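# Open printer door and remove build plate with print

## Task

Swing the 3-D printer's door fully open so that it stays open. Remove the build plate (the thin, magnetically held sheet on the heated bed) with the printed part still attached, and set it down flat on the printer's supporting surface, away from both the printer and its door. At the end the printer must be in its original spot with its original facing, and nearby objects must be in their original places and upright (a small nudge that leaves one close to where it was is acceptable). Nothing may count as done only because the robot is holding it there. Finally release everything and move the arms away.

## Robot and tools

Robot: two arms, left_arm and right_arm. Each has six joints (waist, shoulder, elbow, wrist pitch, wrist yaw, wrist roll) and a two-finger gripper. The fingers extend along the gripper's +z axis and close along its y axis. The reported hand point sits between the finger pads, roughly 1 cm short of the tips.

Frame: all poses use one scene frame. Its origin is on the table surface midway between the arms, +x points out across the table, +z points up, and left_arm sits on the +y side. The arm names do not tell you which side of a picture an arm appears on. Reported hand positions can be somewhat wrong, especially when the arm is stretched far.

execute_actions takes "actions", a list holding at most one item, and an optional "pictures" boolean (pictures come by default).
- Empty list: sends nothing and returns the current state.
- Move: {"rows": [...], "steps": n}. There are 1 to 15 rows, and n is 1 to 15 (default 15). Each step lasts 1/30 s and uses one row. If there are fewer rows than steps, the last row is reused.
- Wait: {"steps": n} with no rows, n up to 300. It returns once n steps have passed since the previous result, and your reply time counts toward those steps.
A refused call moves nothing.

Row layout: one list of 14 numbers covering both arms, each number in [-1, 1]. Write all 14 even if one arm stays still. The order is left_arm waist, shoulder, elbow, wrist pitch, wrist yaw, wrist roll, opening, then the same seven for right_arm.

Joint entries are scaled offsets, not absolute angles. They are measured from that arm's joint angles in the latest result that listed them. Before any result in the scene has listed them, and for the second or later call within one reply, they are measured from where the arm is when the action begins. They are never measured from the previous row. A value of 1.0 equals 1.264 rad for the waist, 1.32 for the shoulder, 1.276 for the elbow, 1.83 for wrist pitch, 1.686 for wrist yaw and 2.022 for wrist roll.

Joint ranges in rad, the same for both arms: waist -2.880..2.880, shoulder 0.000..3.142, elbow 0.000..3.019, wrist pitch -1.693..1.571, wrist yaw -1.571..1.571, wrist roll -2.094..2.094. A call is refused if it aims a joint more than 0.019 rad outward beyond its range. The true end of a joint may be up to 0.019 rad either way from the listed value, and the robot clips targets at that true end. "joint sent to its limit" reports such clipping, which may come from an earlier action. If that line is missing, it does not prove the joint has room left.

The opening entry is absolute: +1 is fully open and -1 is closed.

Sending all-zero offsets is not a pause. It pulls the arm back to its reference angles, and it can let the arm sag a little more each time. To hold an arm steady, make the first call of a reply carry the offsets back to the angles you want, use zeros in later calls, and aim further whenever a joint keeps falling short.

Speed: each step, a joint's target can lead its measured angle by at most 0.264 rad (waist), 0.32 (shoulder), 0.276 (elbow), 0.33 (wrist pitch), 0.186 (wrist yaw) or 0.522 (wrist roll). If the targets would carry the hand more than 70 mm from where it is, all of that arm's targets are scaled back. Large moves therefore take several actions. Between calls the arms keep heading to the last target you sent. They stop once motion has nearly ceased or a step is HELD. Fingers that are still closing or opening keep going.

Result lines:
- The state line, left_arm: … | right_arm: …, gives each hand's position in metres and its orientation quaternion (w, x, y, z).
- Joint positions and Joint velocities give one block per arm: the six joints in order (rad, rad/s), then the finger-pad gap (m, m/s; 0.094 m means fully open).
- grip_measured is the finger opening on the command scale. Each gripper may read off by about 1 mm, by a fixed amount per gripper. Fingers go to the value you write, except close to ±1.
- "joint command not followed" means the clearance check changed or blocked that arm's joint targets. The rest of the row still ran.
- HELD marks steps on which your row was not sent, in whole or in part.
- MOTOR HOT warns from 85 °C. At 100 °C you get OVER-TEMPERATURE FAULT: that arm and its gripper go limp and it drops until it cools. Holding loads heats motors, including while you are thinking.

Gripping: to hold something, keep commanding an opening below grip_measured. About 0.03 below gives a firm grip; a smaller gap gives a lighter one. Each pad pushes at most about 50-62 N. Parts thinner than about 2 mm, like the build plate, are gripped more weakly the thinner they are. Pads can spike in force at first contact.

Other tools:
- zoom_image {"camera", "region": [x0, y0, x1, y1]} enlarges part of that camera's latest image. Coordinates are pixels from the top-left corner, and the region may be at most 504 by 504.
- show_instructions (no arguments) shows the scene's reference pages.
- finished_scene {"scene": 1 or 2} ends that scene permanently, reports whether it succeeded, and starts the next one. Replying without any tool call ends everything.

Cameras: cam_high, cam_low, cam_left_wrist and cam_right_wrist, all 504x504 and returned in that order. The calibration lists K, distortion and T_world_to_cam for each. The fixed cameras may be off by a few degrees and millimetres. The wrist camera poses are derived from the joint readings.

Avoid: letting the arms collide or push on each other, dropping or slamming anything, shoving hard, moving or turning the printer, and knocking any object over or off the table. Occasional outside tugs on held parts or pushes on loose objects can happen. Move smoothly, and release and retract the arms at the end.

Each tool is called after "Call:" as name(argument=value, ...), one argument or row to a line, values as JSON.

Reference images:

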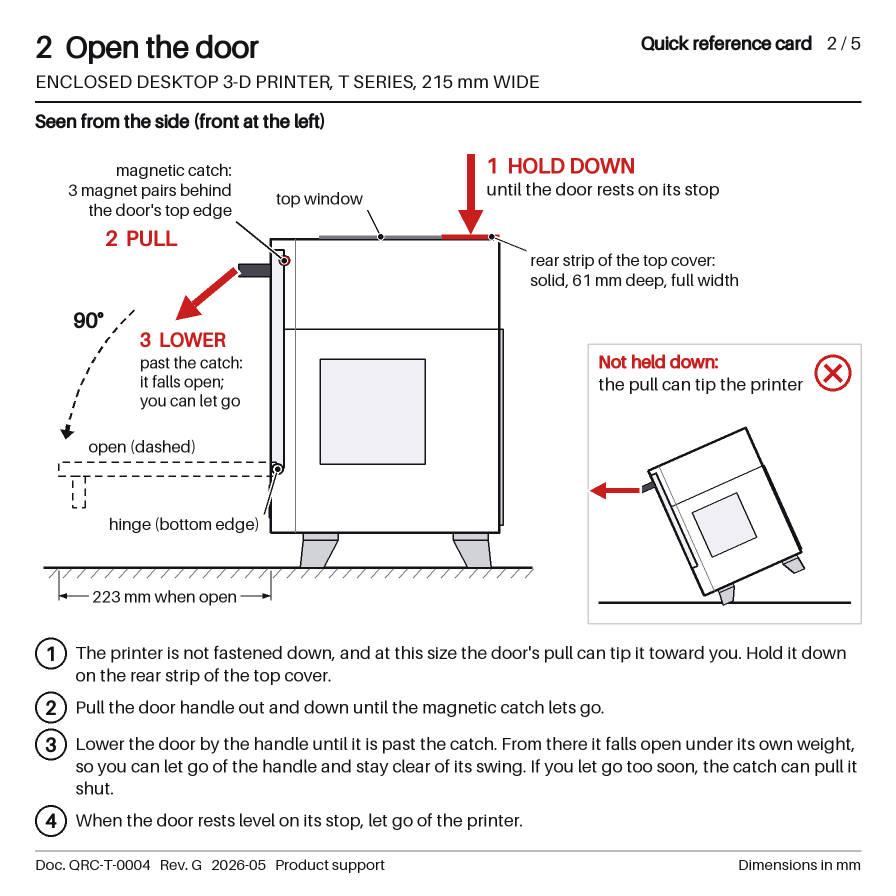

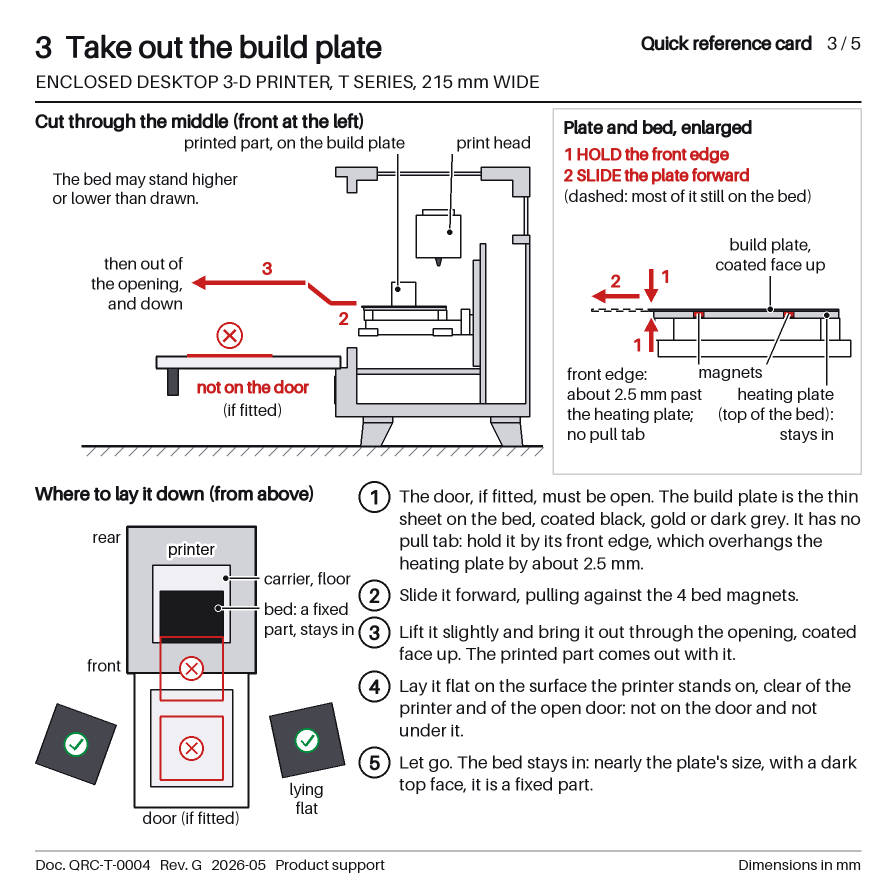

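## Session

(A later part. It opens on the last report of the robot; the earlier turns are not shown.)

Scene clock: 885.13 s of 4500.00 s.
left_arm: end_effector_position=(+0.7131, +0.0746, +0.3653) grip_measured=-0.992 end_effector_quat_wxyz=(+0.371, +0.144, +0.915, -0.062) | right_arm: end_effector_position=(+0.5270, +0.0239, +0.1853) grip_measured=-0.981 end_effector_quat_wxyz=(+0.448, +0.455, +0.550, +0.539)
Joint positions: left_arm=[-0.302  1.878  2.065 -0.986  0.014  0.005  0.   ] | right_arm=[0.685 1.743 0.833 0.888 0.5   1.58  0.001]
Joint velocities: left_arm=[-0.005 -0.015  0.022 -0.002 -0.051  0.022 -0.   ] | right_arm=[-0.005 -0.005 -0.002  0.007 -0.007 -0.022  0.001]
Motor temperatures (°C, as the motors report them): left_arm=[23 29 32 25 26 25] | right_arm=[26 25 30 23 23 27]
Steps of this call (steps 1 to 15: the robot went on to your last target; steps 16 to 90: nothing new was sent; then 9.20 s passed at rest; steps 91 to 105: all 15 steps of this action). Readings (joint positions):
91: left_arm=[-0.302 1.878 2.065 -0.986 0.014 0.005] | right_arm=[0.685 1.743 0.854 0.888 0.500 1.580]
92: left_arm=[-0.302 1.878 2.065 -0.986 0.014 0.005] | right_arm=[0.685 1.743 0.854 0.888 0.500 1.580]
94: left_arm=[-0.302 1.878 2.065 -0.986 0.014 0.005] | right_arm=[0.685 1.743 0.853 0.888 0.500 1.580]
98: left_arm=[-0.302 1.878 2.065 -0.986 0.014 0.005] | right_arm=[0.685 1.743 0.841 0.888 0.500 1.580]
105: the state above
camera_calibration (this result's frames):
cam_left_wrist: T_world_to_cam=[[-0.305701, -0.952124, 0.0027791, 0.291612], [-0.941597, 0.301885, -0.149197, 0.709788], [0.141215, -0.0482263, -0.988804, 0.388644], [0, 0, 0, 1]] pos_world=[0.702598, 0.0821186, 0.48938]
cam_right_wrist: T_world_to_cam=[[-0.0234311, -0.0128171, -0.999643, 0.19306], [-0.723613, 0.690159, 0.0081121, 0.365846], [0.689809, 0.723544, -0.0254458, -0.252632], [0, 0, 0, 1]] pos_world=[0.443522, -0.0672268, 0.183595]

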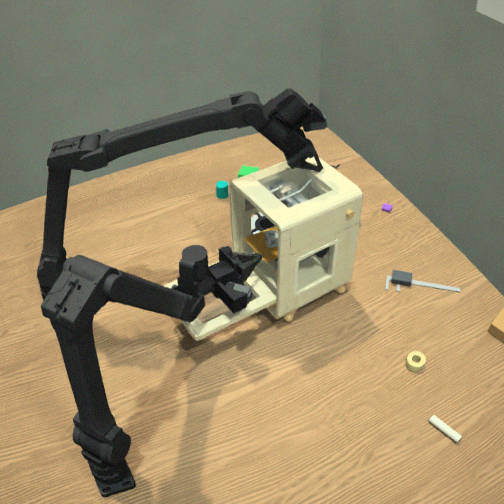

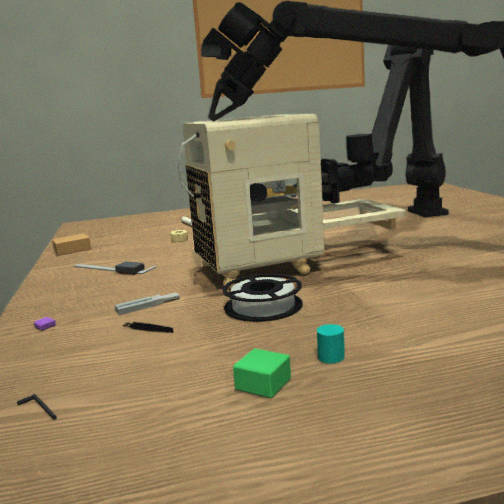

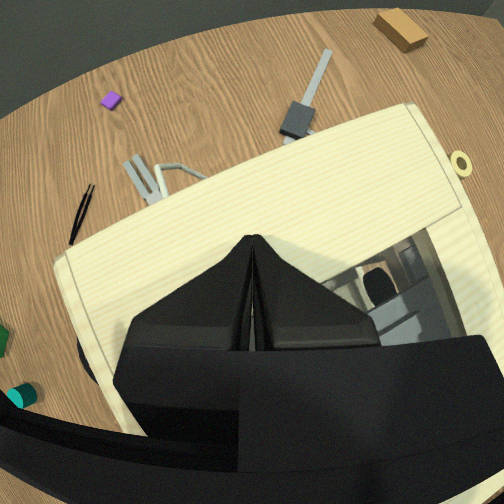

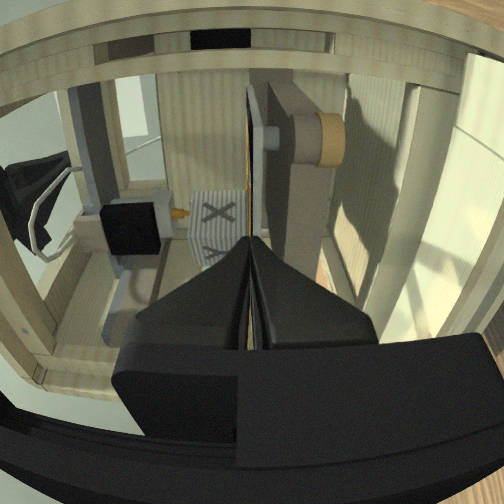

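Call:
execute_actions(
  actions=[
    {"rows":[[0,0.05,0,0,0,0,-1,0,0,-0.004,0,0,0,-1],[0,0.05,0,0,0,0,-1,0,0,-0.007,0,0,0,-1],[0,0.05,0,0,0,0,-1,0,0,-0.007,0,0,0,-1],[0,0.05,0,0,0,0,-1,0,0,-0.007,0,0,0,-1],[0,0.05,0,0,0,0,-1,0,0,-0.007,0,0,0,-0.96],[0,0.05,0,0,0,0,-1,0,0,-0.007,0,0,0,-0.93],[0,0.05,0,0,0,0,-1,0,0,-0.007,0,0,0,-0.9],[0,0.05,0,0,0,0,-1,0,0,-0.007,0,0,0,-0.88]],"steps":15},
  ],
)

Call:
zoom_image(
  camera="cam_right_wrist",
  region=[170,100,330,340],
)

Scene clock: 899.80 s of 4500.00 s.
left_arm: end_effector_position=(+0.7135, +0.0745, +0.3660) grip_measured=-0.992 end_effector_quat_wxyz=(+0.372, +0.144, +0.915, -0.062) | right_arm: end_effector_position=(+0.5270, +0.0239, +0.1853) grip_measured=-0.882 end_effector_quat_wxyz=(+0.448, +0.455, +0.550, +0.539)
Joint positions: left_arm=[-0.302  1.878  2.066 -0.985  0.014  0.005  0.   ] | right_arm=[0.685 1.743 0.833 0.888 0.5   1.58  0.006]
Joint velocities: left_arm=[-0.015 -0.005  0.002 -0.002  0.007 -0.022  0.001] | right_arm=[ 0.015 -0.015 -0.022  0.007 -0.022 -0.051 -0.001]
Motor temperatures (°C, as the motors report them): left_arm=[23 29 32 25 26 25] | right_arm=[26 25 30 23 23 27]
Steps of this call (steps 1 to 15: the robot went on to your last target; steps 16 to 90: nothing new was sent; then 11.17 s passed at rest; steps 91 to 105: all 15 steps of this action). Readings (joint positions):
91: left_arm=[-0.302 1.878 2.066 -0.985 0.014 0.005] | right_arm=[0.685 1.743 0.833 0.888 0.500 1.580]
92: left_arm=[-0.302 1.878 2.066 -0.985 0.014 0.005] | right_arm=[0.685 1.743 0.833 0.888 0.500 1.580]
94: left_arm=[-0.302 1.878 2.066 -0.985 0.014 0.005] | right_arm=[0.685 1.743 0.833 0.888 0.500 1.580]
98: left_arm=[-0.302 1.878 2.066 -0.985 0.014 0.005] | right_arm=[0.685 1.743 0.833 0.888 0.500 1.580]
105: the state above
camera_calibration (this result's frames):
cam_left_wrist: T_world_to_cam=[[-0.305708, -0.952121, 0.00275694, 0.291626], [-0.941214, 0.301766, -0.151836, 0.711012], [0.143735, -0.0490124, -0.988402, 0.387431], [0, 0, 0, 1]] pos_world=[0.702679, 0.0820933, 0.490091]
cam_right_wrist: T_world_to_cam=[[-0.0234311, -0.0128171, -0.999643, 0.19306], [-0.723613, 0.690159, 0.0081121, 0.365846], [0.689809, 0.723544, -0.0254458, -0.252632], [0, 0, 0, 1]] pos_world=[0.443522, -0.0672268, 0.183595]

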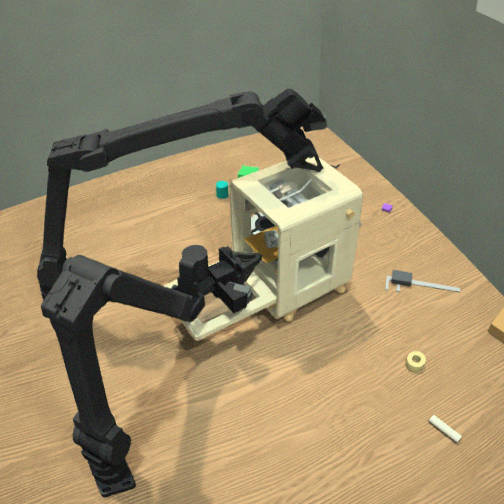

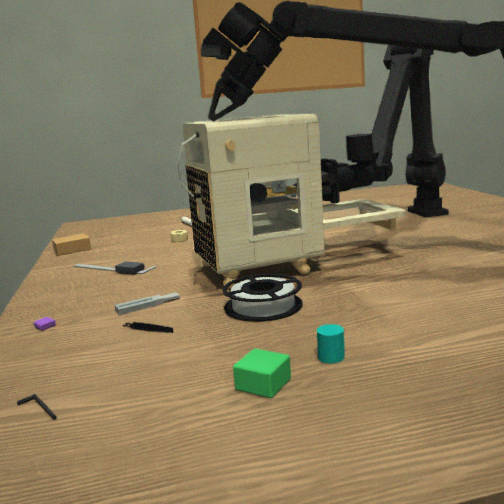

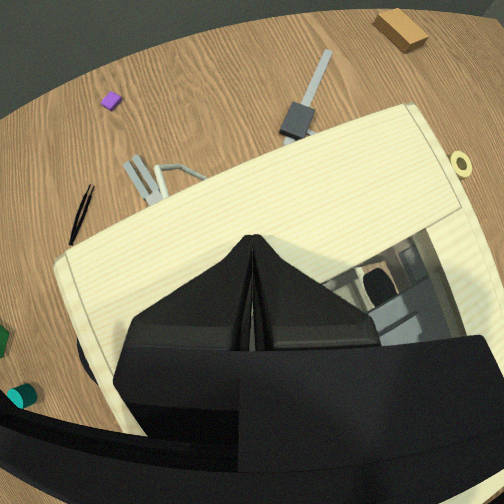

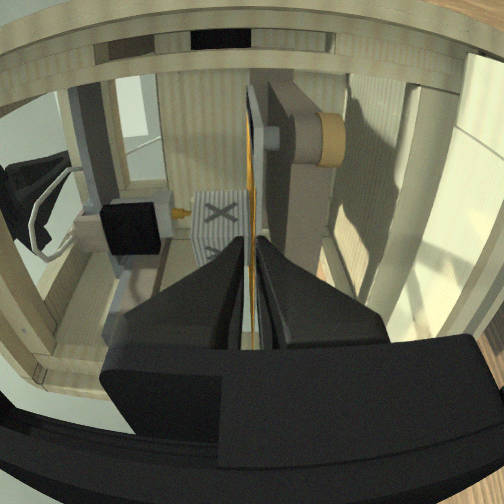

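Region (170, 100, 330, 340) of cam_right_wrist's 504x504 image, scaled by 2.100, with more detail than that image has.

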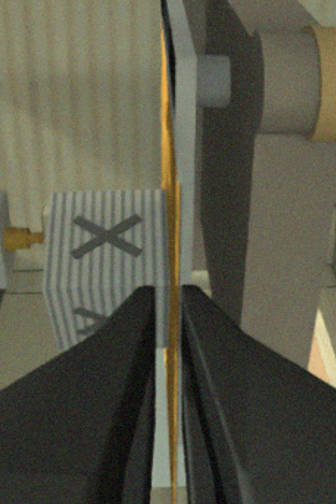

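Call:
execute_actions(
  actions=[
    {"rows":[[0,0.05,0,0,0,0,-1,0,0.004,0,0,0,0,-0.88],[0,0.05,0,0,0,0,-1,0,0.007,0,0,0,0,-0.88],[0,0.05,0,0,0,0,-1,-0.008,0.007,0,0,-0.002,0,-0.88],[0,0.05,0,0,0,0,-1,-0.014,0.007,0,0,-0.005,0,-0.88],[0,0.05,0,0,0,0,-1,-0.02,0.007,0,0,-0.009,0,-0.88],[0,0.05,0,0,0,0,-1,-0.026,0.007,0,0,-0.013,0,-0.88],[0,0.05,0,0,0,0,-1,-0.032,0.007,0,0,-0.017,0,-0.88],[0,0.05,0,0,0,0,-1,-0.038,0.007,0,0,-0.021,0,-0.88],[0,0.05,0,0,0,0,-1,-0.044,0.007,0,0,-0.025,0,-0.88],[0,0.05,0,0,0,0,-1,-0.05,0.007,0,0,-0.029,0,-0.88],[0,0.05,0,0,0,0,-1,-0.056,0.007,0,0,-0.032,0,-0.88],[0,0.05,0,0,0,0,-1,-0.06,0.007,0,0,-0.034,0,-0.88]],"steps":15},
  ],
)

Call:
zoom_image(
  camera="cam_right_wrist",
  region=[170,100,330,340],
)

Scene clock: 913.53 s of 4500.00 s.
left_arm: end_effector_position=(+0.7135, +0.0745, +0.3660) grip_measured=-0.992 end_effector_quat_wxyz=(+0.372, +0.144, +0.915, -0.062) | right_arm: end_effector_position=(+0.5484, -0.0071, +0.1841) grip_measured=-0.882 end_effector_quat_wxyz=(+0.453, +0.462, +0.545, +0.533)
Joint positions: left_arm=[-0.302  1.878  2.066 -0.985  0.014  0.005  0.   ] | right_arm=[0.611 1.745 0.833 0.888 0.447 1.58  0.006]
Joint velocities: left_arm=[-0.005 -0.015  0.007  0.027 -0.022  0.007  0.   ] | right_arm=[-0.142 -0.015 -0.002  0.007  0.022  0.022 -0.001]
Motor temperatures (°C, as the motors report them): left_arm=[23 29 33 25 26 25] | right_arm=[26 25 30 23 23 27]
Steps of this call (steps 1 to 15: the robot went on to your last target; steps 16 to 90: nothing new was sent; then 10.23 s passed at rest; steps 91 to 105: all 15 steps of this action). Readings (joint positions):
91: left_arm=[-0.302 1.878 2.066 -0.985 0.014 0.005] | right_arm=[0.685 1.743 0.833 0.888 0.500 1.580]
92: left_arm=[-0.302 1.878 2.066 -0.985 0.014 0.005] | right_arm=[0.685 1.743 0.833 0.888 0.500 1.580]
94: left_arm=[-0.302 1.878 2.066 -0.985 0.014 0.005] | right_arm=[0.685 1.743 0.833 0.888 0.497 1.580]
98: left_arm=[-0.302 1.878 2.066 -0.985 0.014 0.005] | right_arm=[0.669 1.744 0.833 0.888 0.472 1.580]
105: the state above
camera_calibration (this result's frames):
cam_left_wrist: T_world_to_cam=[[-0.305708, -0.952121, 0.00275694, 0.291626], [-0.941214, 0.301766, -0.151836, 0.711012], [0.143735, -0.0490124, -0.988402, 0.387431], [0, 0, 0, 1]] pos_world=[0.702679, 0.0820933, 0.490091]
cam_right_wrist: T_world_to_cam=[[-0.0259473, -0.0124811, -0.999585, 0.193312], [-0.708675, 0.70547, 0.00958711, 0.394396], [0.705057, 0.70863, -0.0271501, -0.253201], [0, 0, 0, 1]] pos_world=[0.463035, -0.0963955, 0.182576]

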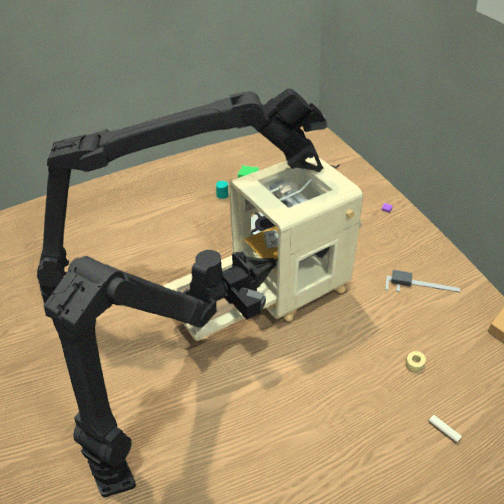

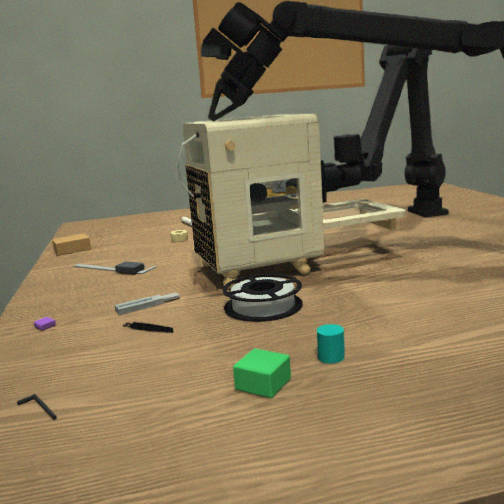

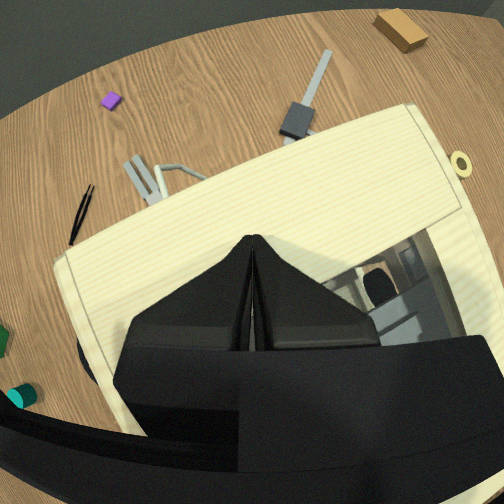

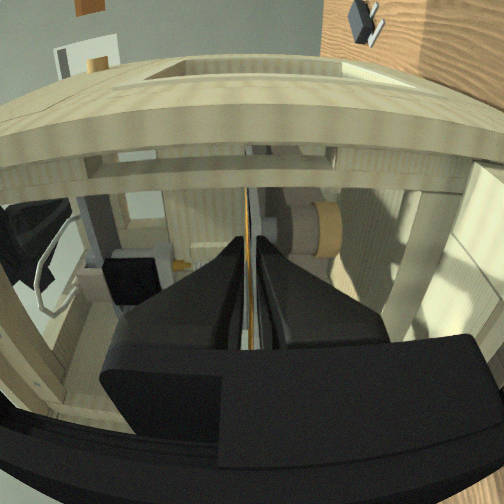

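Region (170, 100, 330, 340) of cam_right_wrist's 504x504 image, scaled by 2.100, with more detail than that image has.

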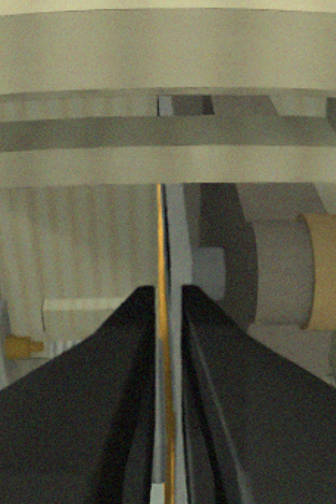

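Call:
execute_actions(
  actions=[
    {"rows":[[0,0.05,0,0,0,0,-1,-0.01,0,0,0,-0.01,0,-0.88],[0,0.05,0,0,0,0,-1,-0.01,0,0,0,-0.02,0,-0.88],[0,0.05,0,0,0,0,-1,-0.01,0,0,0,-0.03,0,-0.88],[0,0.05,0,0,0,0,-1,-0.01,0,0,0,-0.04,0,-0.88],[0,0.05,0,0,0,0,-1,-0.01,0,0,0,-0.05,0,-0.88],[0,0.05,0,0,0,0,-1,-0.01,0,0,0,-0.06,0,-0.88],[0,0.05,0,0,0,0,-1,-0.01,0,0,0,-0.07,0,-0.88],[0,0.05,0,0,0,0,-1,-0.01,0,0,0,-0.08,0,-0.88]],"steps":15},
  ],
)

Call:
zoom_image(
  camera="cam_high",
  region=[200,190,320,310],
)

Call:
zoom_image(
  camera="cam_right_wrist",
  region=[170,100,330,340],
)

Scene clock: 928.03 s of 4500.00 s.
left_arm: end_effector_position=(+0.7135, +0.0745, +0.3660) grip_measured=-0.992 end_effector_quat_wxyz=(+0.372, +0.144, +0.915, -0.062) | right_arm: end_effector_position=(+0.5449, +0.0120, +0.1839) grip_measured=-0.882 end_effector_quat_wxyz=(+0.417, +0.428, +0.573, +0.561)
Joint positions: left_arm=[-0.302  1.878  2.066 -0.985  0.014  0.005  0.   ] | right_arm=[0.606 1.745 0.833 0.888 0.315 1.58  0.006]
Joint velocities: left_arm=[-0.015 -0.005 -0.002 -0.002  0.007  0.037  0.001] | right_arm=[-0.005  0.005 -0.012 -0.012 -0.037 -0.081 -0.002]
Motor temperatures (°C, as the motors report them): left_arm=[23 29 33 25 26 25] | right_arm=[26 25 30 23 23 27]
Steps of this call (steps 1 to 15: the robot went on to your last target; steps 16 to 90: nothing new was sent; then 11.00 s passed at rest; steps 91 to 105: all 15 steps of this action). Readings (joint positions):
91: left_arm=[-0.302 1.878 2.066 -0.985 0.014 0.005] | right_arm=[0.606 1.745 0.833 0.888 0.440 1.580]
92: left_arm=[-0.302 1.878 2.066 -0.985 0.014 0.005] | right_arm=[0.606 1.745 0.833 0.888 0.428 1.580]
94: left_arm=[-0.302 1.878 2.066 -0.985 0.014 0.005] | right_arm=[0.606 1.745 0.833 0.888 0.396 1.580]
98: left_arm=[-0.302 1.878 2.066 -0.985 0.014 0.005] | right_arm=[0.606 1.745 0.833 0.888 0.329 1.580]
105: the state above
camera_calibration (this result's frames):
cam_left_wrist: T_world_to_cam=[[-0.305708, -0.952121, 0.00275694, 0.291626], [-0.941214, 0.301766, -0.151836, 0.711012], [0.143735, -0.0490124, -0.988402, 0.387431], [0, 0, 0, 1]] pos_world=[0.702679, 0.0820933, 0.490091]
cam_right_wrist: T_world_to_cam=[[-0.0261038, -0.0132143, -0.999572, 0.193353], [-0.791832, 0.610609, 0.0126064, 0.424349], [0.610181, 0.791822, -0.0264028, -0.213724], [0, 0, 0, 1]] pos_world=[0.47147, -0.0873248, 0.182278]

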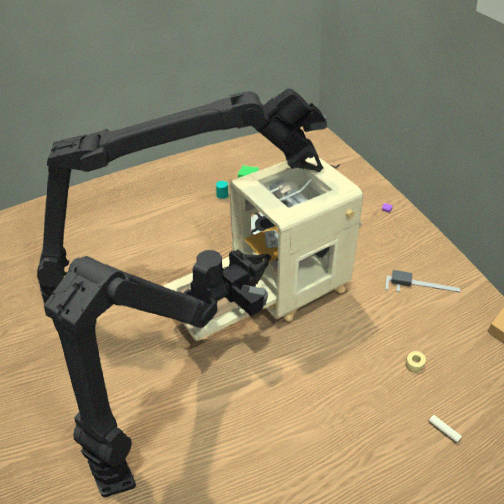

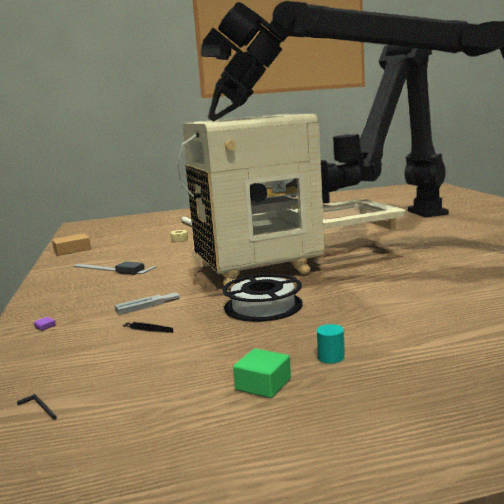

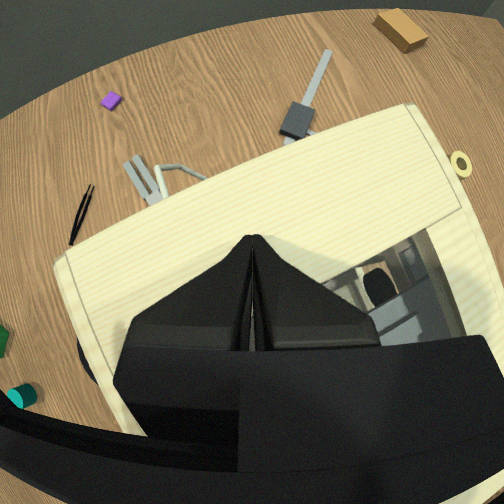

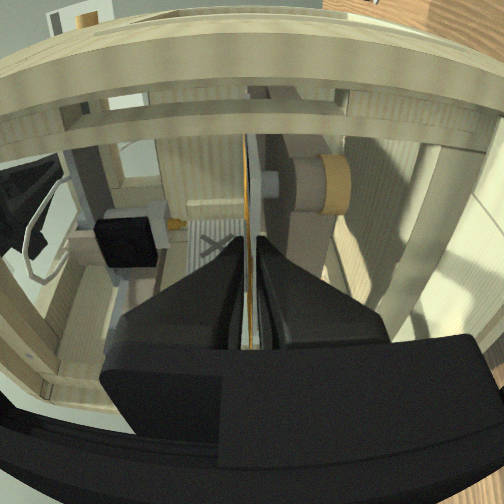

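Region (200, 190, 320, 310) of cam_high's 504x504 image, scaled by 4.200, with more detail than that image has.

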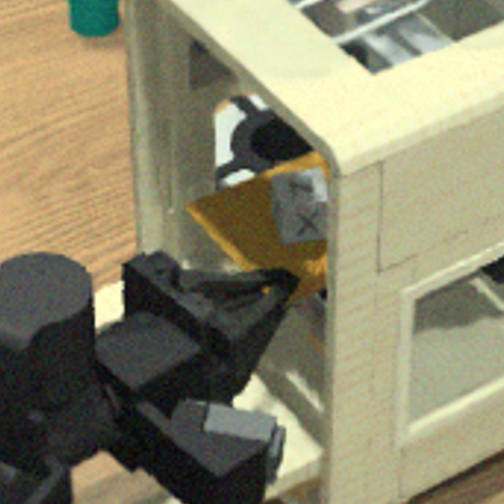

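Region (170, 100, 330, 340) of cam_right_wrist's 504x504 image, scaled by 2.100, with more detail than that image has.

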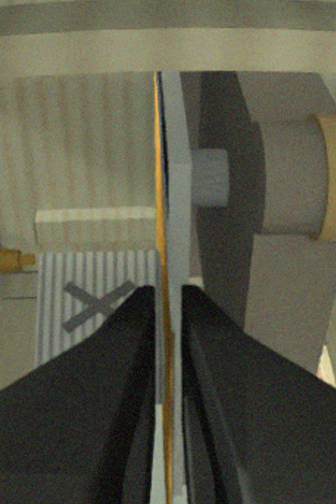

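Call:
execute_actions(
  actions=[
    {"rows":[[0,0.05,0,0,0,0,-1,0,0,0,0,0,0,-0.91],[0,0.05,0,0,0,0,-1,0,0,0,0,0,0,-0.93],[0,0.05,0,0,0,0,-1,0,0,0,0,0,0,-0.95],[0,0.05,0,0,0,0,-1,0,0,0,0,0,0,-0.97],[0,0.05,0,0,0,0,-1,0,0,0,0,0,0,-1]],"steps":12},
  ],
  pictures=false,
)

Call:
execute_actions(
  actions=[
    {"rows":[[0,0.15,-0.05,-0.03,0,0,-1,0,-0.015,0,0.008,0,0,-1],[0,0.15,-0.05,-0.03,0,0,-1,0.004,-0.022,0,0.012,0,0,-1],[0,0.15,-0.05,-0.03,0,0,-1,0.007,-0.028,-0.008,0.014,0.002,0,-1],[0,0.15,-0.05,-0.03,0,0,-1,0.009,-0.031,-0.014,0.016,0.003,0,-1],[0,0.15,-0.05,-0.03,0,0,-1,0.011,-0.034,-0.02,0.018,0.004,0,-1],[0,0.15,-0.05,-0.03,0,0,-1,0.013,-0.038,-0.026,0.02,0.005,0,-1],[0,0.15,-0.05,-0.03,0,0,-1,0.015,-0.042,-0.032,0.022,0.007,0,-1],[0,0.15,-0.05,-0.03,0,0,-1,0.017,-0.046,-0.038,0.024,0.008,0,-1],[0,0.15,-0.05,-0.03,0,0,-1,0.019,-0.05,-0.044,0.026,0.009,0,-1],[0,0.15,-0.05,-0.03,0,0,-1,0.021,-0.054,-0.05,0.028,0.011,0,-1],[0,0.15,-0.05,-0.03,0,0,-1,0.023,-0.058,-0.056,0.03,0.012,0,-1],[0,0.15,-0.05,-0.03,0,0,-1,0.025,-0.062,-0.062,0.032,0.013,0,-1],[0,0.15,-0.05,-0.03,0,0,-1,0.027,-0.066,-0.07,0.034,0.015,0,-1]],"steps":15},
  ],
)

Scene clock: 953.43 s of 4500.00 s.
left_arm: end_effector_position=(+0.7135, +0.0745, +0.3660) grip_measured=-0.992 end_effector_quat_wxyz=(+0.372, +0.144, +0.915, -0.062) | right_arm: end_effector_position=(+0.5449, +0.0120, +0.1841) grip_measured=-0.978 end_effector_quat_wxyz=(+0.417, +0.428, +0.573, +0.561)
Joint positions: left_arm=[-0.302  1.878  2.066 -0.985  0.014  0.005  0.   ] | right_arm=[0.606 1.744 0.833 0.888 0.315 1.58  0.001]
Joint velocities: left_arm=[-0.005  0.005 -0.027 -0.017  0.051 -0.022 -0.001] | right_arm=[-0.005  0.005  0.002 -0.012 -0.051  0.007 -0.001]
Motor temperatures (°C, as the motors report them): left_arm=[23 29 33 25 26 25] | right_arm=[26 25 30 23 23 27]
Steps of this call (steps 1 to 15: the robot went on to your last target; steps 16 to 90: nothing new was sent; then 22.00 s passed at rest; steps 91 to 102: all 12 steps of this action). Readings (joint positions):
91: left_arm=[-0.302 1.878 2.066 -0.985 0.014 0.005] | right_arm=[0.606 1.745 0.833 0.888 0.315 1.580]
92: left_arm=[-0.302 1.878 2.066 -0.985 0.014 0.005] | right_arm=[0.606 1.745 0.833 0.888 0.315 1.580]
94: left_arm=[-0.302 1.878 2.066 -0.985 0.014 0.005] | right_arm=[0.606 1.745 0.833 0.888 0.315 1.580]
98: left_arm=[-0.302 1.878 2.066 -0.985 0.014 0.005] | right_arm=[0.606 1.744 0.833 0.888 0.315 1.580]
102: the state above

Scene clock: 953.93 s of 4500.00 s.
left_arm: end_effector_position=(+0.7135, +0.0745, +0.3660) grip_measured=-0.992 end_effector_quat_wxyz=(+0.372, +0.144, +0.915, -0.062) | right_arm: end_effector_position=(+0.5148, +0.0054, +0.1880) grip_measured=-0.978 end_effector_quat_wxyz=(+0.417, +0.426, +0.573, +0.563)
Joint positions: left_arm=[-0.302  1.878  2.066 -0.985  0.014  0.005  0.   ] | right_arm=[0.631 1.682 0.751 0.911 0.337 1.58  0.001]
Joint velocities: left_arm=[-0.005 -0.005 -0.002 -0.007 -0.037  0.007  0.   ] | right_arm=[ 0.063 -0.103 -0.125  0.032 -0.022 -0.007 -0.001]
Motor temperatures (°C, as the motors report them): left_arm=[23 29 33 25 26 25] | right_arm=[26 25 30 23 23 27]
Steps of this call (steps 1 to 15: all 15 steps of this action). Readings (joint positions):
1: left_arm=[-0.302 1.878 2.066 -0.985 0.014 0.005] | right_arm=[0.606 1.744 0.833 0.888 0.315 1.580]
2: left_arm=[-0.302 1.878 2.066 -0.985 0.014 0.005] | right_arm=[0.606 1.742 0.833 0.888 0.315 1.580]
4: left_arm=[-0.302 1.878 2.066 -0.985 0.014 0.005] | right_arm=[0.606 1.735 0.831 0.888 0.316 1.580]
8: left_arm=[-0.302 1.878 2.066 -0.985 0.014 0.005] | right_arm=[0.611 1.716 0.806 0.891 0.324 1.580]
15: the state above
camera_calibration (this result's frames):
cam_left_wrist: T_world_to_cam=[[-0.305708, -0.952121, 0.00275694, 0.291626], [-0.941214, 0.301766, -0.151836, 0.711012], [0.143735, -0.0490124, -0.988402, 0.387431], [0, 0, 0, 1]] pos_world=[0.702679, 0.0820933, 0.490091]
cam_right_wrist: T_world_to_cam=[[-0.0229837, -0.0117068, -0.999667, 0.195024], [-0.794195, 0.607561, 0.0111446, 0.405984], [0.607228, 0.794187, -0.0232615, -0.189031], [0, 0, 0, 1]] pos_world=[0.441698, -0.094251, 0.186037]

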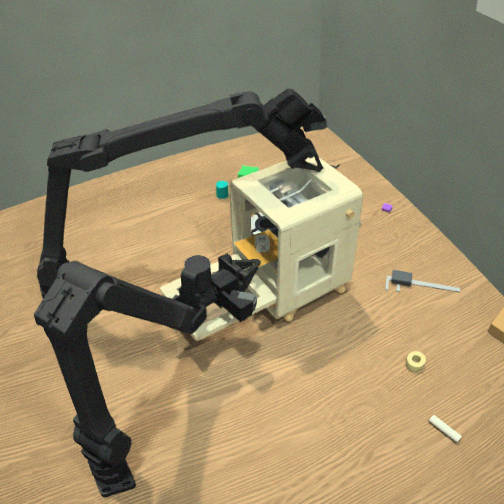

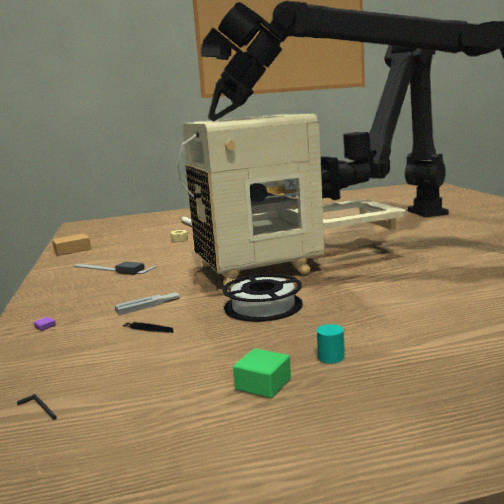

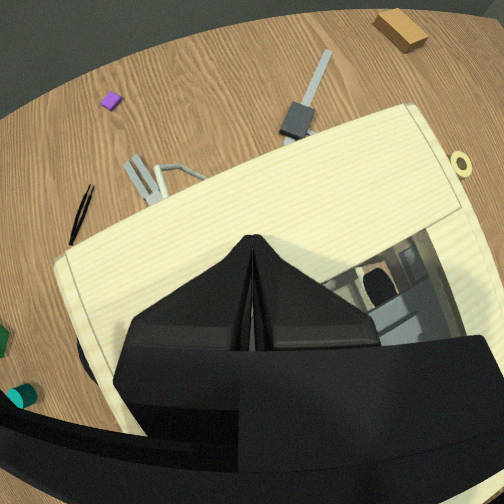

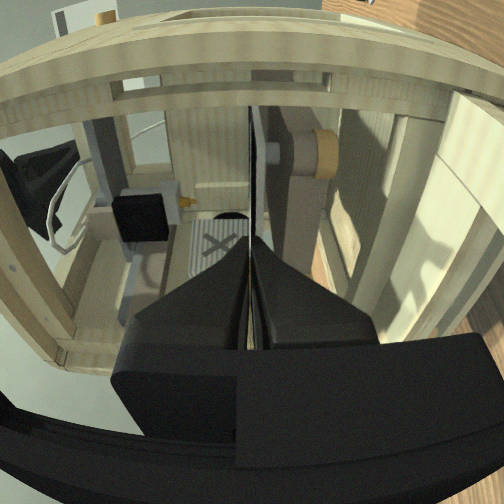

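Call:
execute_actions(
  actions=[
    {"rows":[[0,0.05,0,0,0,0,-1,0.006,-0.022,-0.008,0.014,0.002,0,-1],[0,0.05,0,0,0,0,-1,0.008,-0.027,-0.014,0.017,0.003,0,-1],[0,0.05,0,0,0,0,-1,0.009,-0.032,-0.021,0.02,0.004,0,-1],[0,0.05,0,0,0,0,-1,0.011,-0.037,-0.028,0.022,0.005,0,-1],[0,0.05,0,0,0,0,-1,0.012,-0.042,-0.035,0.025,0.006,0,-1],[0,0.05,0,0,0,0,-1,0.014,-0.047,-0.042,0.027,0.007,0,-1],[0,0.05,0,0,0,0,-1,0.015,-0.052,-0.049,0.03,0.008,0,-1],[0,0.05,0,0,0,0,-1,0.017,-0.057,-0.056,0.032,0.009,0,-1],[0,0.05,0,0,0,0,-1,0.018,-0.062,-0.063,0.035,0.01,0,-1],[0,0.05,0,0,0,0,-1,0.02,-0.067,-0.07,0.037,0.011,0,-1],[0,0.05,0,0,0,0,-1,0.021,-0.072,-0.077,0.04,0.012,0,-1],[0,0.05,0,0,0,0,-1,0.023,-0.077,-0.084,0.042,0.013,0,-1],[0,0.05,0,0,0,0,-1,0.024,-0.082,-0.091,0.045,0.014,0,-1],[0,0.05,0,0,0,0,-1,0.026,-0.086,-0.098,0.047,0.015,0,-1]],"steps":15},
  ],
)

Scene clock: 967.10 s of 4500.00 s.
left_arm: end_effector_position=(+0.7135, +0.0745, +0.3660) grip_measured=-0.992 end_effector_quat_wxyz=(+0.372, +0.144, +0.915, -0.062) | right_arm: end_effector_position=(+0.4769, -0.0112, +0.1948) grip_measured=-0.978 end_effector_quat_wxyz=(+0.418, +0.424, +0.567, +0.569)
Joint positions: left_arm=[-0.302  1.878  2.066 -0.985  0.014  0.005  0.   ] | right_arm=[0.654 1.595 0.639 0.954 0.359 1.58  0.001]
Joint velocities: left_arm=[-0.005 -0.015  0.002 -0.007  0.066 -0.007  0.001] | right_arm=[ 0.054 -0.181 -0.208  0.11  -0.081 -0.051  0.   ]
Motor temperatures (°C, as the motors report them): left_arm=[23 29 33 25 26 25] | right_arm=[26 25 30 23 23 27]
Steps of this call (steps 1 to 15: the robot went on to your last target; steps 16 to 90: nothing new was sent; then 9.67 s passed at rest; steps 91 to 105: all 15 steps of this action). Readings (joint positions):
91: left_arm=[-0.302 1.878 2.066 -0.985 0.014 0.005] | right_arm=[0.634 1.678 0.746 0.913 0.338 1.580]
92: left_arm=[-0.302 1.878 2.066 -0.985 0.014 0.005] | right_arm=[0.634 1.678 0.746 0.913 0.338 1.580]
94: left_arm=[-0.302 1.878 2.066 -0.985 0.014 0.005] | right_arm=[0.635 1.672 0.738 0.913 0.340 1.580]
98: left_arm=[-0.302 1.878 2.066 -0.985 0.014 0.005] | right_arm=[0.638 1.645 0.701 0.923 0.348 1.580]
105: the state above
camera_calibration (this result's frames):
cam_left_wrist: T_world_to_cam=[[-0.305708, -0.952121, 0.00275694, 0.291626], [-0.941214, 0.301766, -0.151836, 0.711012], [0.143735, -0.0490124, -0.988402, 0.387431], [0, 0, 0, 1]] pos_world=[0.702679, 0.0820933, 0.490091]
cam_right_wrist: T_world_to_cam=[[-0.00848108, -0.00117378, -0.999963, 0.193962], [-0.794783, 0.606864, 0.00602852, 0.387161], [0.606835, 0.794805, -0.00607976, -0.155846], [0, 0, 0, 1]] pos_world=[0.403927, -0.11086, 0.190673]

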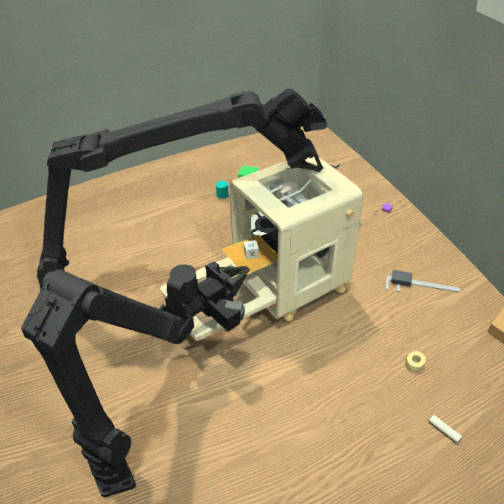

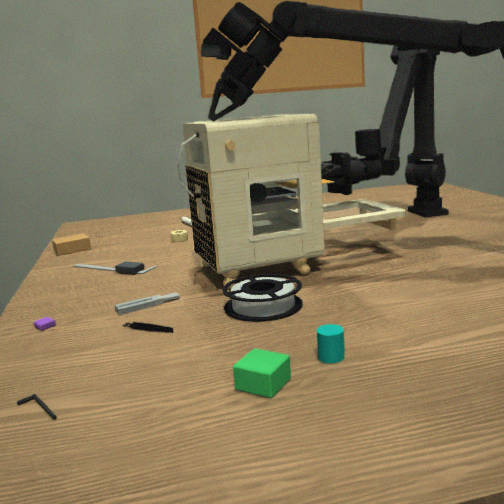

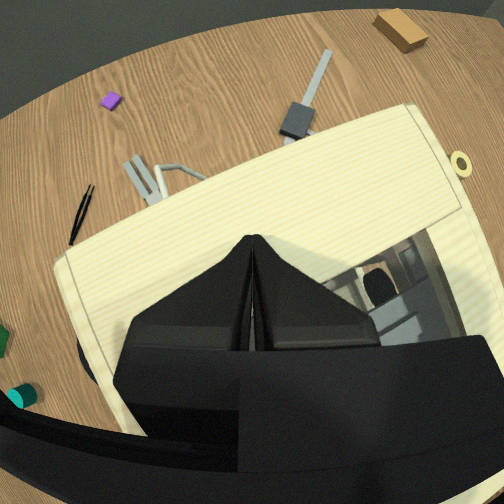

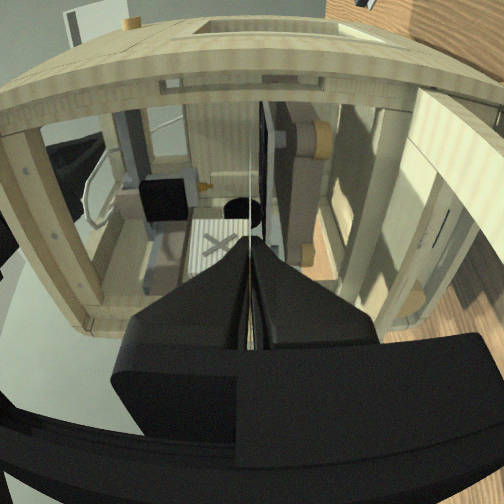

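Call:
execute_actions(
  actions=[
    {"rows":[[0,0,0,0,0,0,-1,0.012,-0.025,-0.016,0.014,0.005,0,-1],[0,-0.01,0,0,0,0,-1,0.017,-0.032,-0.025,0.015,0.009,0,-1],[0,-0.02,0,0,0,0,-1,0.022,-0.039,-0.034,0.016,0.013,0,-1],[0,-0.03,0,0,0,0,-1,0.027,-0.046,-0.043,0.018,0.017,0,-1],[0,-0.04,0,0,0,0,-1,0.032,-0.053,-0.052,0.019,0.021,0,-1],[0,-0.05,0,0,0,0,-1,0.037,-0.06,-0.061,0.02,0.025,0,-1],[0,-0.06,0,0,0,0,-1,0.042,-0.067,-0.07,0.021,0.029,0,-1],[0,-0.07,0,0,0,0,-1,0.047,-0.074,-0.08,0.023,0.033,0,-1],[0,-0.08,0,0,0,0,-1,0.053,-0.081,-0.09,0.024,0.037,0,-1],[0,-0.09,0,0,0,0,-1,0.059,-0.088,-0.1,0.025,0.041,0,-1],[0,-0.1,0,0,0,0,-1,0.065,-0.095,-0.11,0.026,0.045,0,-1],[0,-0.11,0,0,0,0,-1,0.071,-0.102,-0.12,0.028,0.049,0,-1],[0,-0.12,0,0,0,0,-1,0.077,-0.11,-0.131,0.029,0.054,0,-1],[0,-0.13,0,0,0,0,-1,0.083,-0.118,-0.143,0.03,0.059,0,-1]],"steps":15},
  ],
)

Scene clock: 979.87 s of 4500.00 s.
left_arm: end_effector_position=(+0.6761, +0.0861, +0.4588) grip_measured=-0.992 end_effector_quat_wxyz=(+0.431, +0.141, +0.889, -0.071) | right_arm: end_effector_position=(+0.4094, -0.0248, +0.1893) grip_measured=-0.978 end_effector_quat_wxyz=(+0.417, +0.426, +0.574, +0.562)
Joint positions: left_arm=[-0.302  1.741  2.057 -0.983  0.014  0.005  0.   ] | right_arm=[0.746 1.466 0.474 0.969 0.452 1.58  0.001]
Joint velocities: left_arm=[-0.015 -0.532 -0.002  0.007  0.007 -0.022 -0.   ] | right_arm=[ 0.171 -0.288 -0.349  0.037  0.007 -0.007 -0.001]
Motor temperatures (°C, as the motors report them): left_arm=[23 29 33 25 26 25] | right_arm=[26 25 30 23 23 27]
Steps of this call (steps 1 to 15: the robot went on to your last target; steps 16 to 90: nothing new was sent; then 9.27 s passed at rest; steps 91 to 105: all 15 steps of this action). Readings (joint positions):
91: left_arm=[-0.302 1.875 2.065 -0.983 0.014 0.005] | right_arm=[0.658 1.585 0.629 0.959 0.361 1.580]
92: left_arm=[-0.302 1.873 2.065 -0.983 0.014 0.005] | right_arm=[0.658 1.584 0.627 0.959 0.366 1.580]
94: left_arm=[-0.302 1.869 2.065 -0.983 0.014 0.005] | right_arm=[0.664 1.575 0.613 0.959 0.379 1.580]
98: left_arm=[-0.302 1.844 2.059 -0.983 0.014 0.005] | right_arm=[0.690 1.538 0.562 0.959 0.406 1.580]
105: the state above
camera_calibration (this result's frames):
cam_left_wrist: T_world_to_cam=[[-0.305982, -0.952036, 0.00165672, 0.291728], [-0.91444, 0.293414, -0.278762, 0.727242], [0.264905, -0.0868112, -0.960359, 0.393543], [0, 0, 0, 1]] pos_world=[0.650031, 0.0985169, 0.580187]
cam_right_wrist: T_world_to_cam=[[-0.0231951, -0.0150374, -0.999618, 0.19353], [-0.793513, 0.608483, 0.00925917, 0.340712], [0.608111, 0.793424, -0.0260462, -0.100879], [0, 0, 0, 1]] pos_world=[0.336194, -0.124367, 0.187674]

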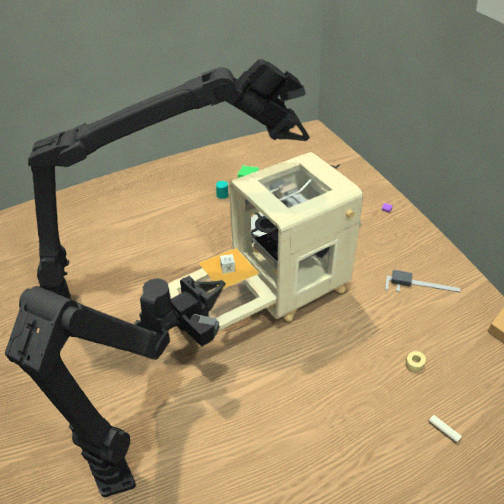

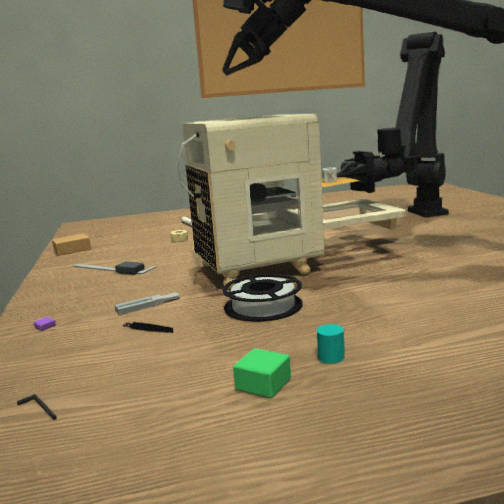

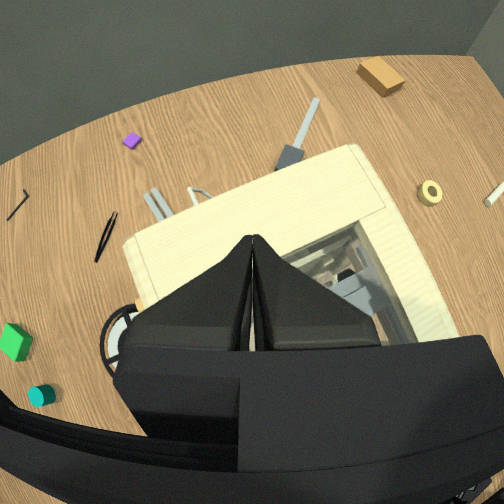

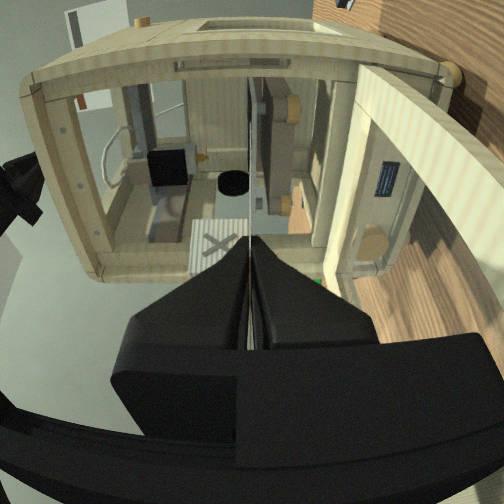

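Call:
execute_actions(
  actions=[
    {"rows":[[0.03,-0.04,0,0,0,0,-1,0.01,-0.02,-0.012,0.02,0.03,0,-1],[0.06,-0.06,0,0,0,0,-1,0.01,-0.02,-0.012,0.02,0.06,0,-1],[0.09,-0.08,-0.02,0,0,0,-1,0.01,-0.02,-0.012,0.02,0.09,0,-1],[0.12,-0.1,-0.04,0,0,0,-1,0.01,-0.02,-0.012,0.02,0.12,0,-1],[0.15,-0.12,-0.06,0,0,0,-1,0.01,-0.02,-0.012,0.02,0.15,0,-1],[0.18,-0.14,-0.08,0,0,0,-1,0.01,-0.02,-0.012,0.02,0.18,0,-1],[0.21,-0.16,-0.1,0,0,0,-1,0.01,-0.02,-0.012,0.02,0.21,0,-1],[0.24,-0.18,-0.12,0,0,0,-1,0.01,-0.02,-0.012,0.02,0.24,0,-1],[0.27,-0.2,-0.14,0,0,0,-1,0.01,-0.02,-0.012,0.02,0.27,0,-1],[0.3,-0.22,-0.16,0,0,0,-1,0.01,-0.02,-0.012,0.02,0.3,0,-1],[0.33,-0.24,-0.18,0,0,0,-1,0.01,-0.02,-0.012,0.02,0.33,0,-1],[0.36,-0.26,-0.2,0,0,0,-1,0.01,-0.02,-0.012,0.02,0.36,0,-1],[0.39,-0.28,-0.22,0,0,0,-1,0.01,-0.02,-0.012,0.02,0.39,0,-1],[0.42,-0.3,-0.24,0,0,0,-1,0.01,-0.02,-0.012,0.02,0.42,0,-1],[0.45,-0.32,-0.26,0,0,0,-1,0.01,-0.02,-0.012,0.02,0.45,0,-1]],"steps":15},
  ],
)

Scene clock: 1015.00 s of 4500.00 s.
left_arm: end_effector_position=(+0.6124, +0.3431, +0.4983) grip_measured=-0.992 end_effector_quat_wxyz=(+0.451, -0.028, +0.892, +0.011) | right_arm: end_effector_position=(+0.3953, -0.1446, +0.1908) grip_measured=-0.978 end_effector_quat_wxyz=(+0.591, +0.591, +0.394, +0.383)
Joint positions: left_arm=[ 0.075  1.485  1.833 -0.983  0.015  0.005  0.   ] | right_arm=[0.757 1.451 0.457 0.972 1.165 1.58  0.001]
Joint velocities: left_arm=[ 1.138 -0.728 -0.652  0.007 -0.022 -0.007 -0.   ] | right_arm=[-0.015  0.005 -0.027  0.002  1.458 -0.007 -0.   ]
Motor temperatures (°C, as the motors report them): left_arm=[23 29 34 25 26 25] | right_arm=[26 25 29 23 23 27]
Steps of this call (steps 1 to 30: the robot went on to your last target; steps 31 to 90: nothing new was sent; then 31.63 s passed at rest; steps 91 to 105: all 15 steps of this action). Readings (joint positions):
91: left_arm=[-0.301 1.697 2.057 -0.983 0.014 0.005] | right_arm=[0.756 1.451 0.457 0.970 0.473 1.580]
92: left_arm=[-0.296 1.695 2.057 -0.983 0.014 0.005] | right_arm=[0.757 1.451 0.457 0.970 0.512 1.580]
94: left_arm=[-0.273 1.682 2.040 -0.983 0.015 0.005] | right_arm=[0.757 1.451 0.457 0.970 0.610 1.580]
98: left_arm=[-0.174 1.627 1.975 -0.983 0.015 0.005] | right_arm=[0.757 1.451 0.457 0.970 0.811 1.580]
105: the state above
camera_calibration (this result's frames):
cam_left_wrist: T_world_to_cam=[[0.0656723, -0.997839, 0.00205589, 0.304786], [-0.948722, -0.0630779, -0.309755, 0.763344], [0.309215, 0.0183918, -0.950814, 0.402649], [0, 0, 0, 1]] pos_world=[0.57968, 0.344872, 0.618667]
cam_right_wrist: T_world_to_cam=[[-0.0218557, -0.011497, -0.999695, 0.192884], [-0.213221, 0.976982, -0.00657424, 0.229329], [0.97676, 0.213012, -0.0238041, -0.227357], [0, 0, 0, 1]] pos_world=[0.275186, -0.173403, 0.188921]

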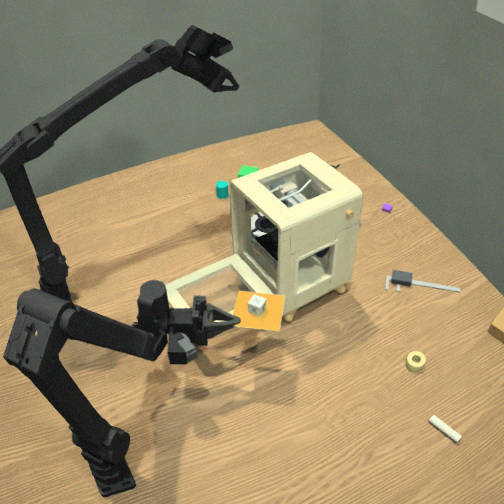

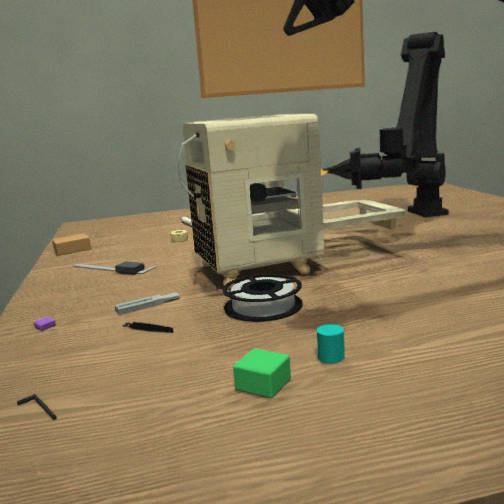

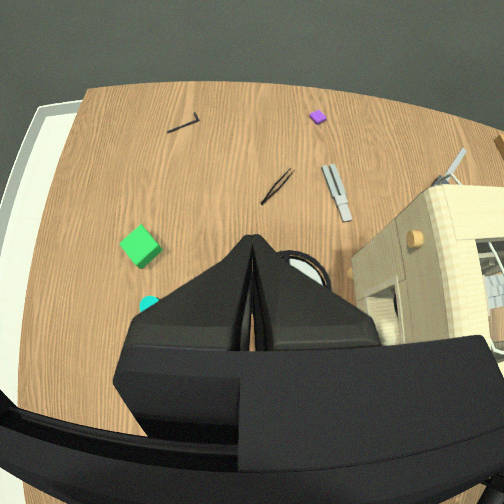

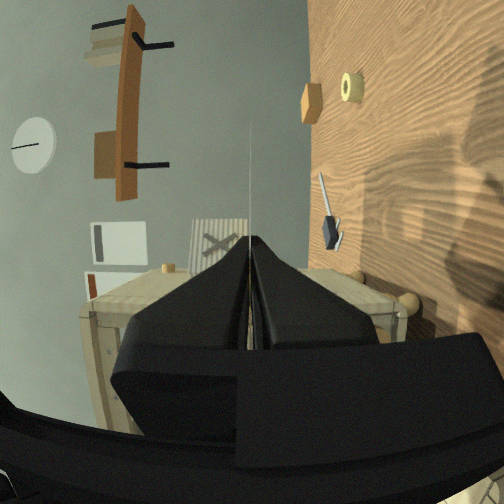

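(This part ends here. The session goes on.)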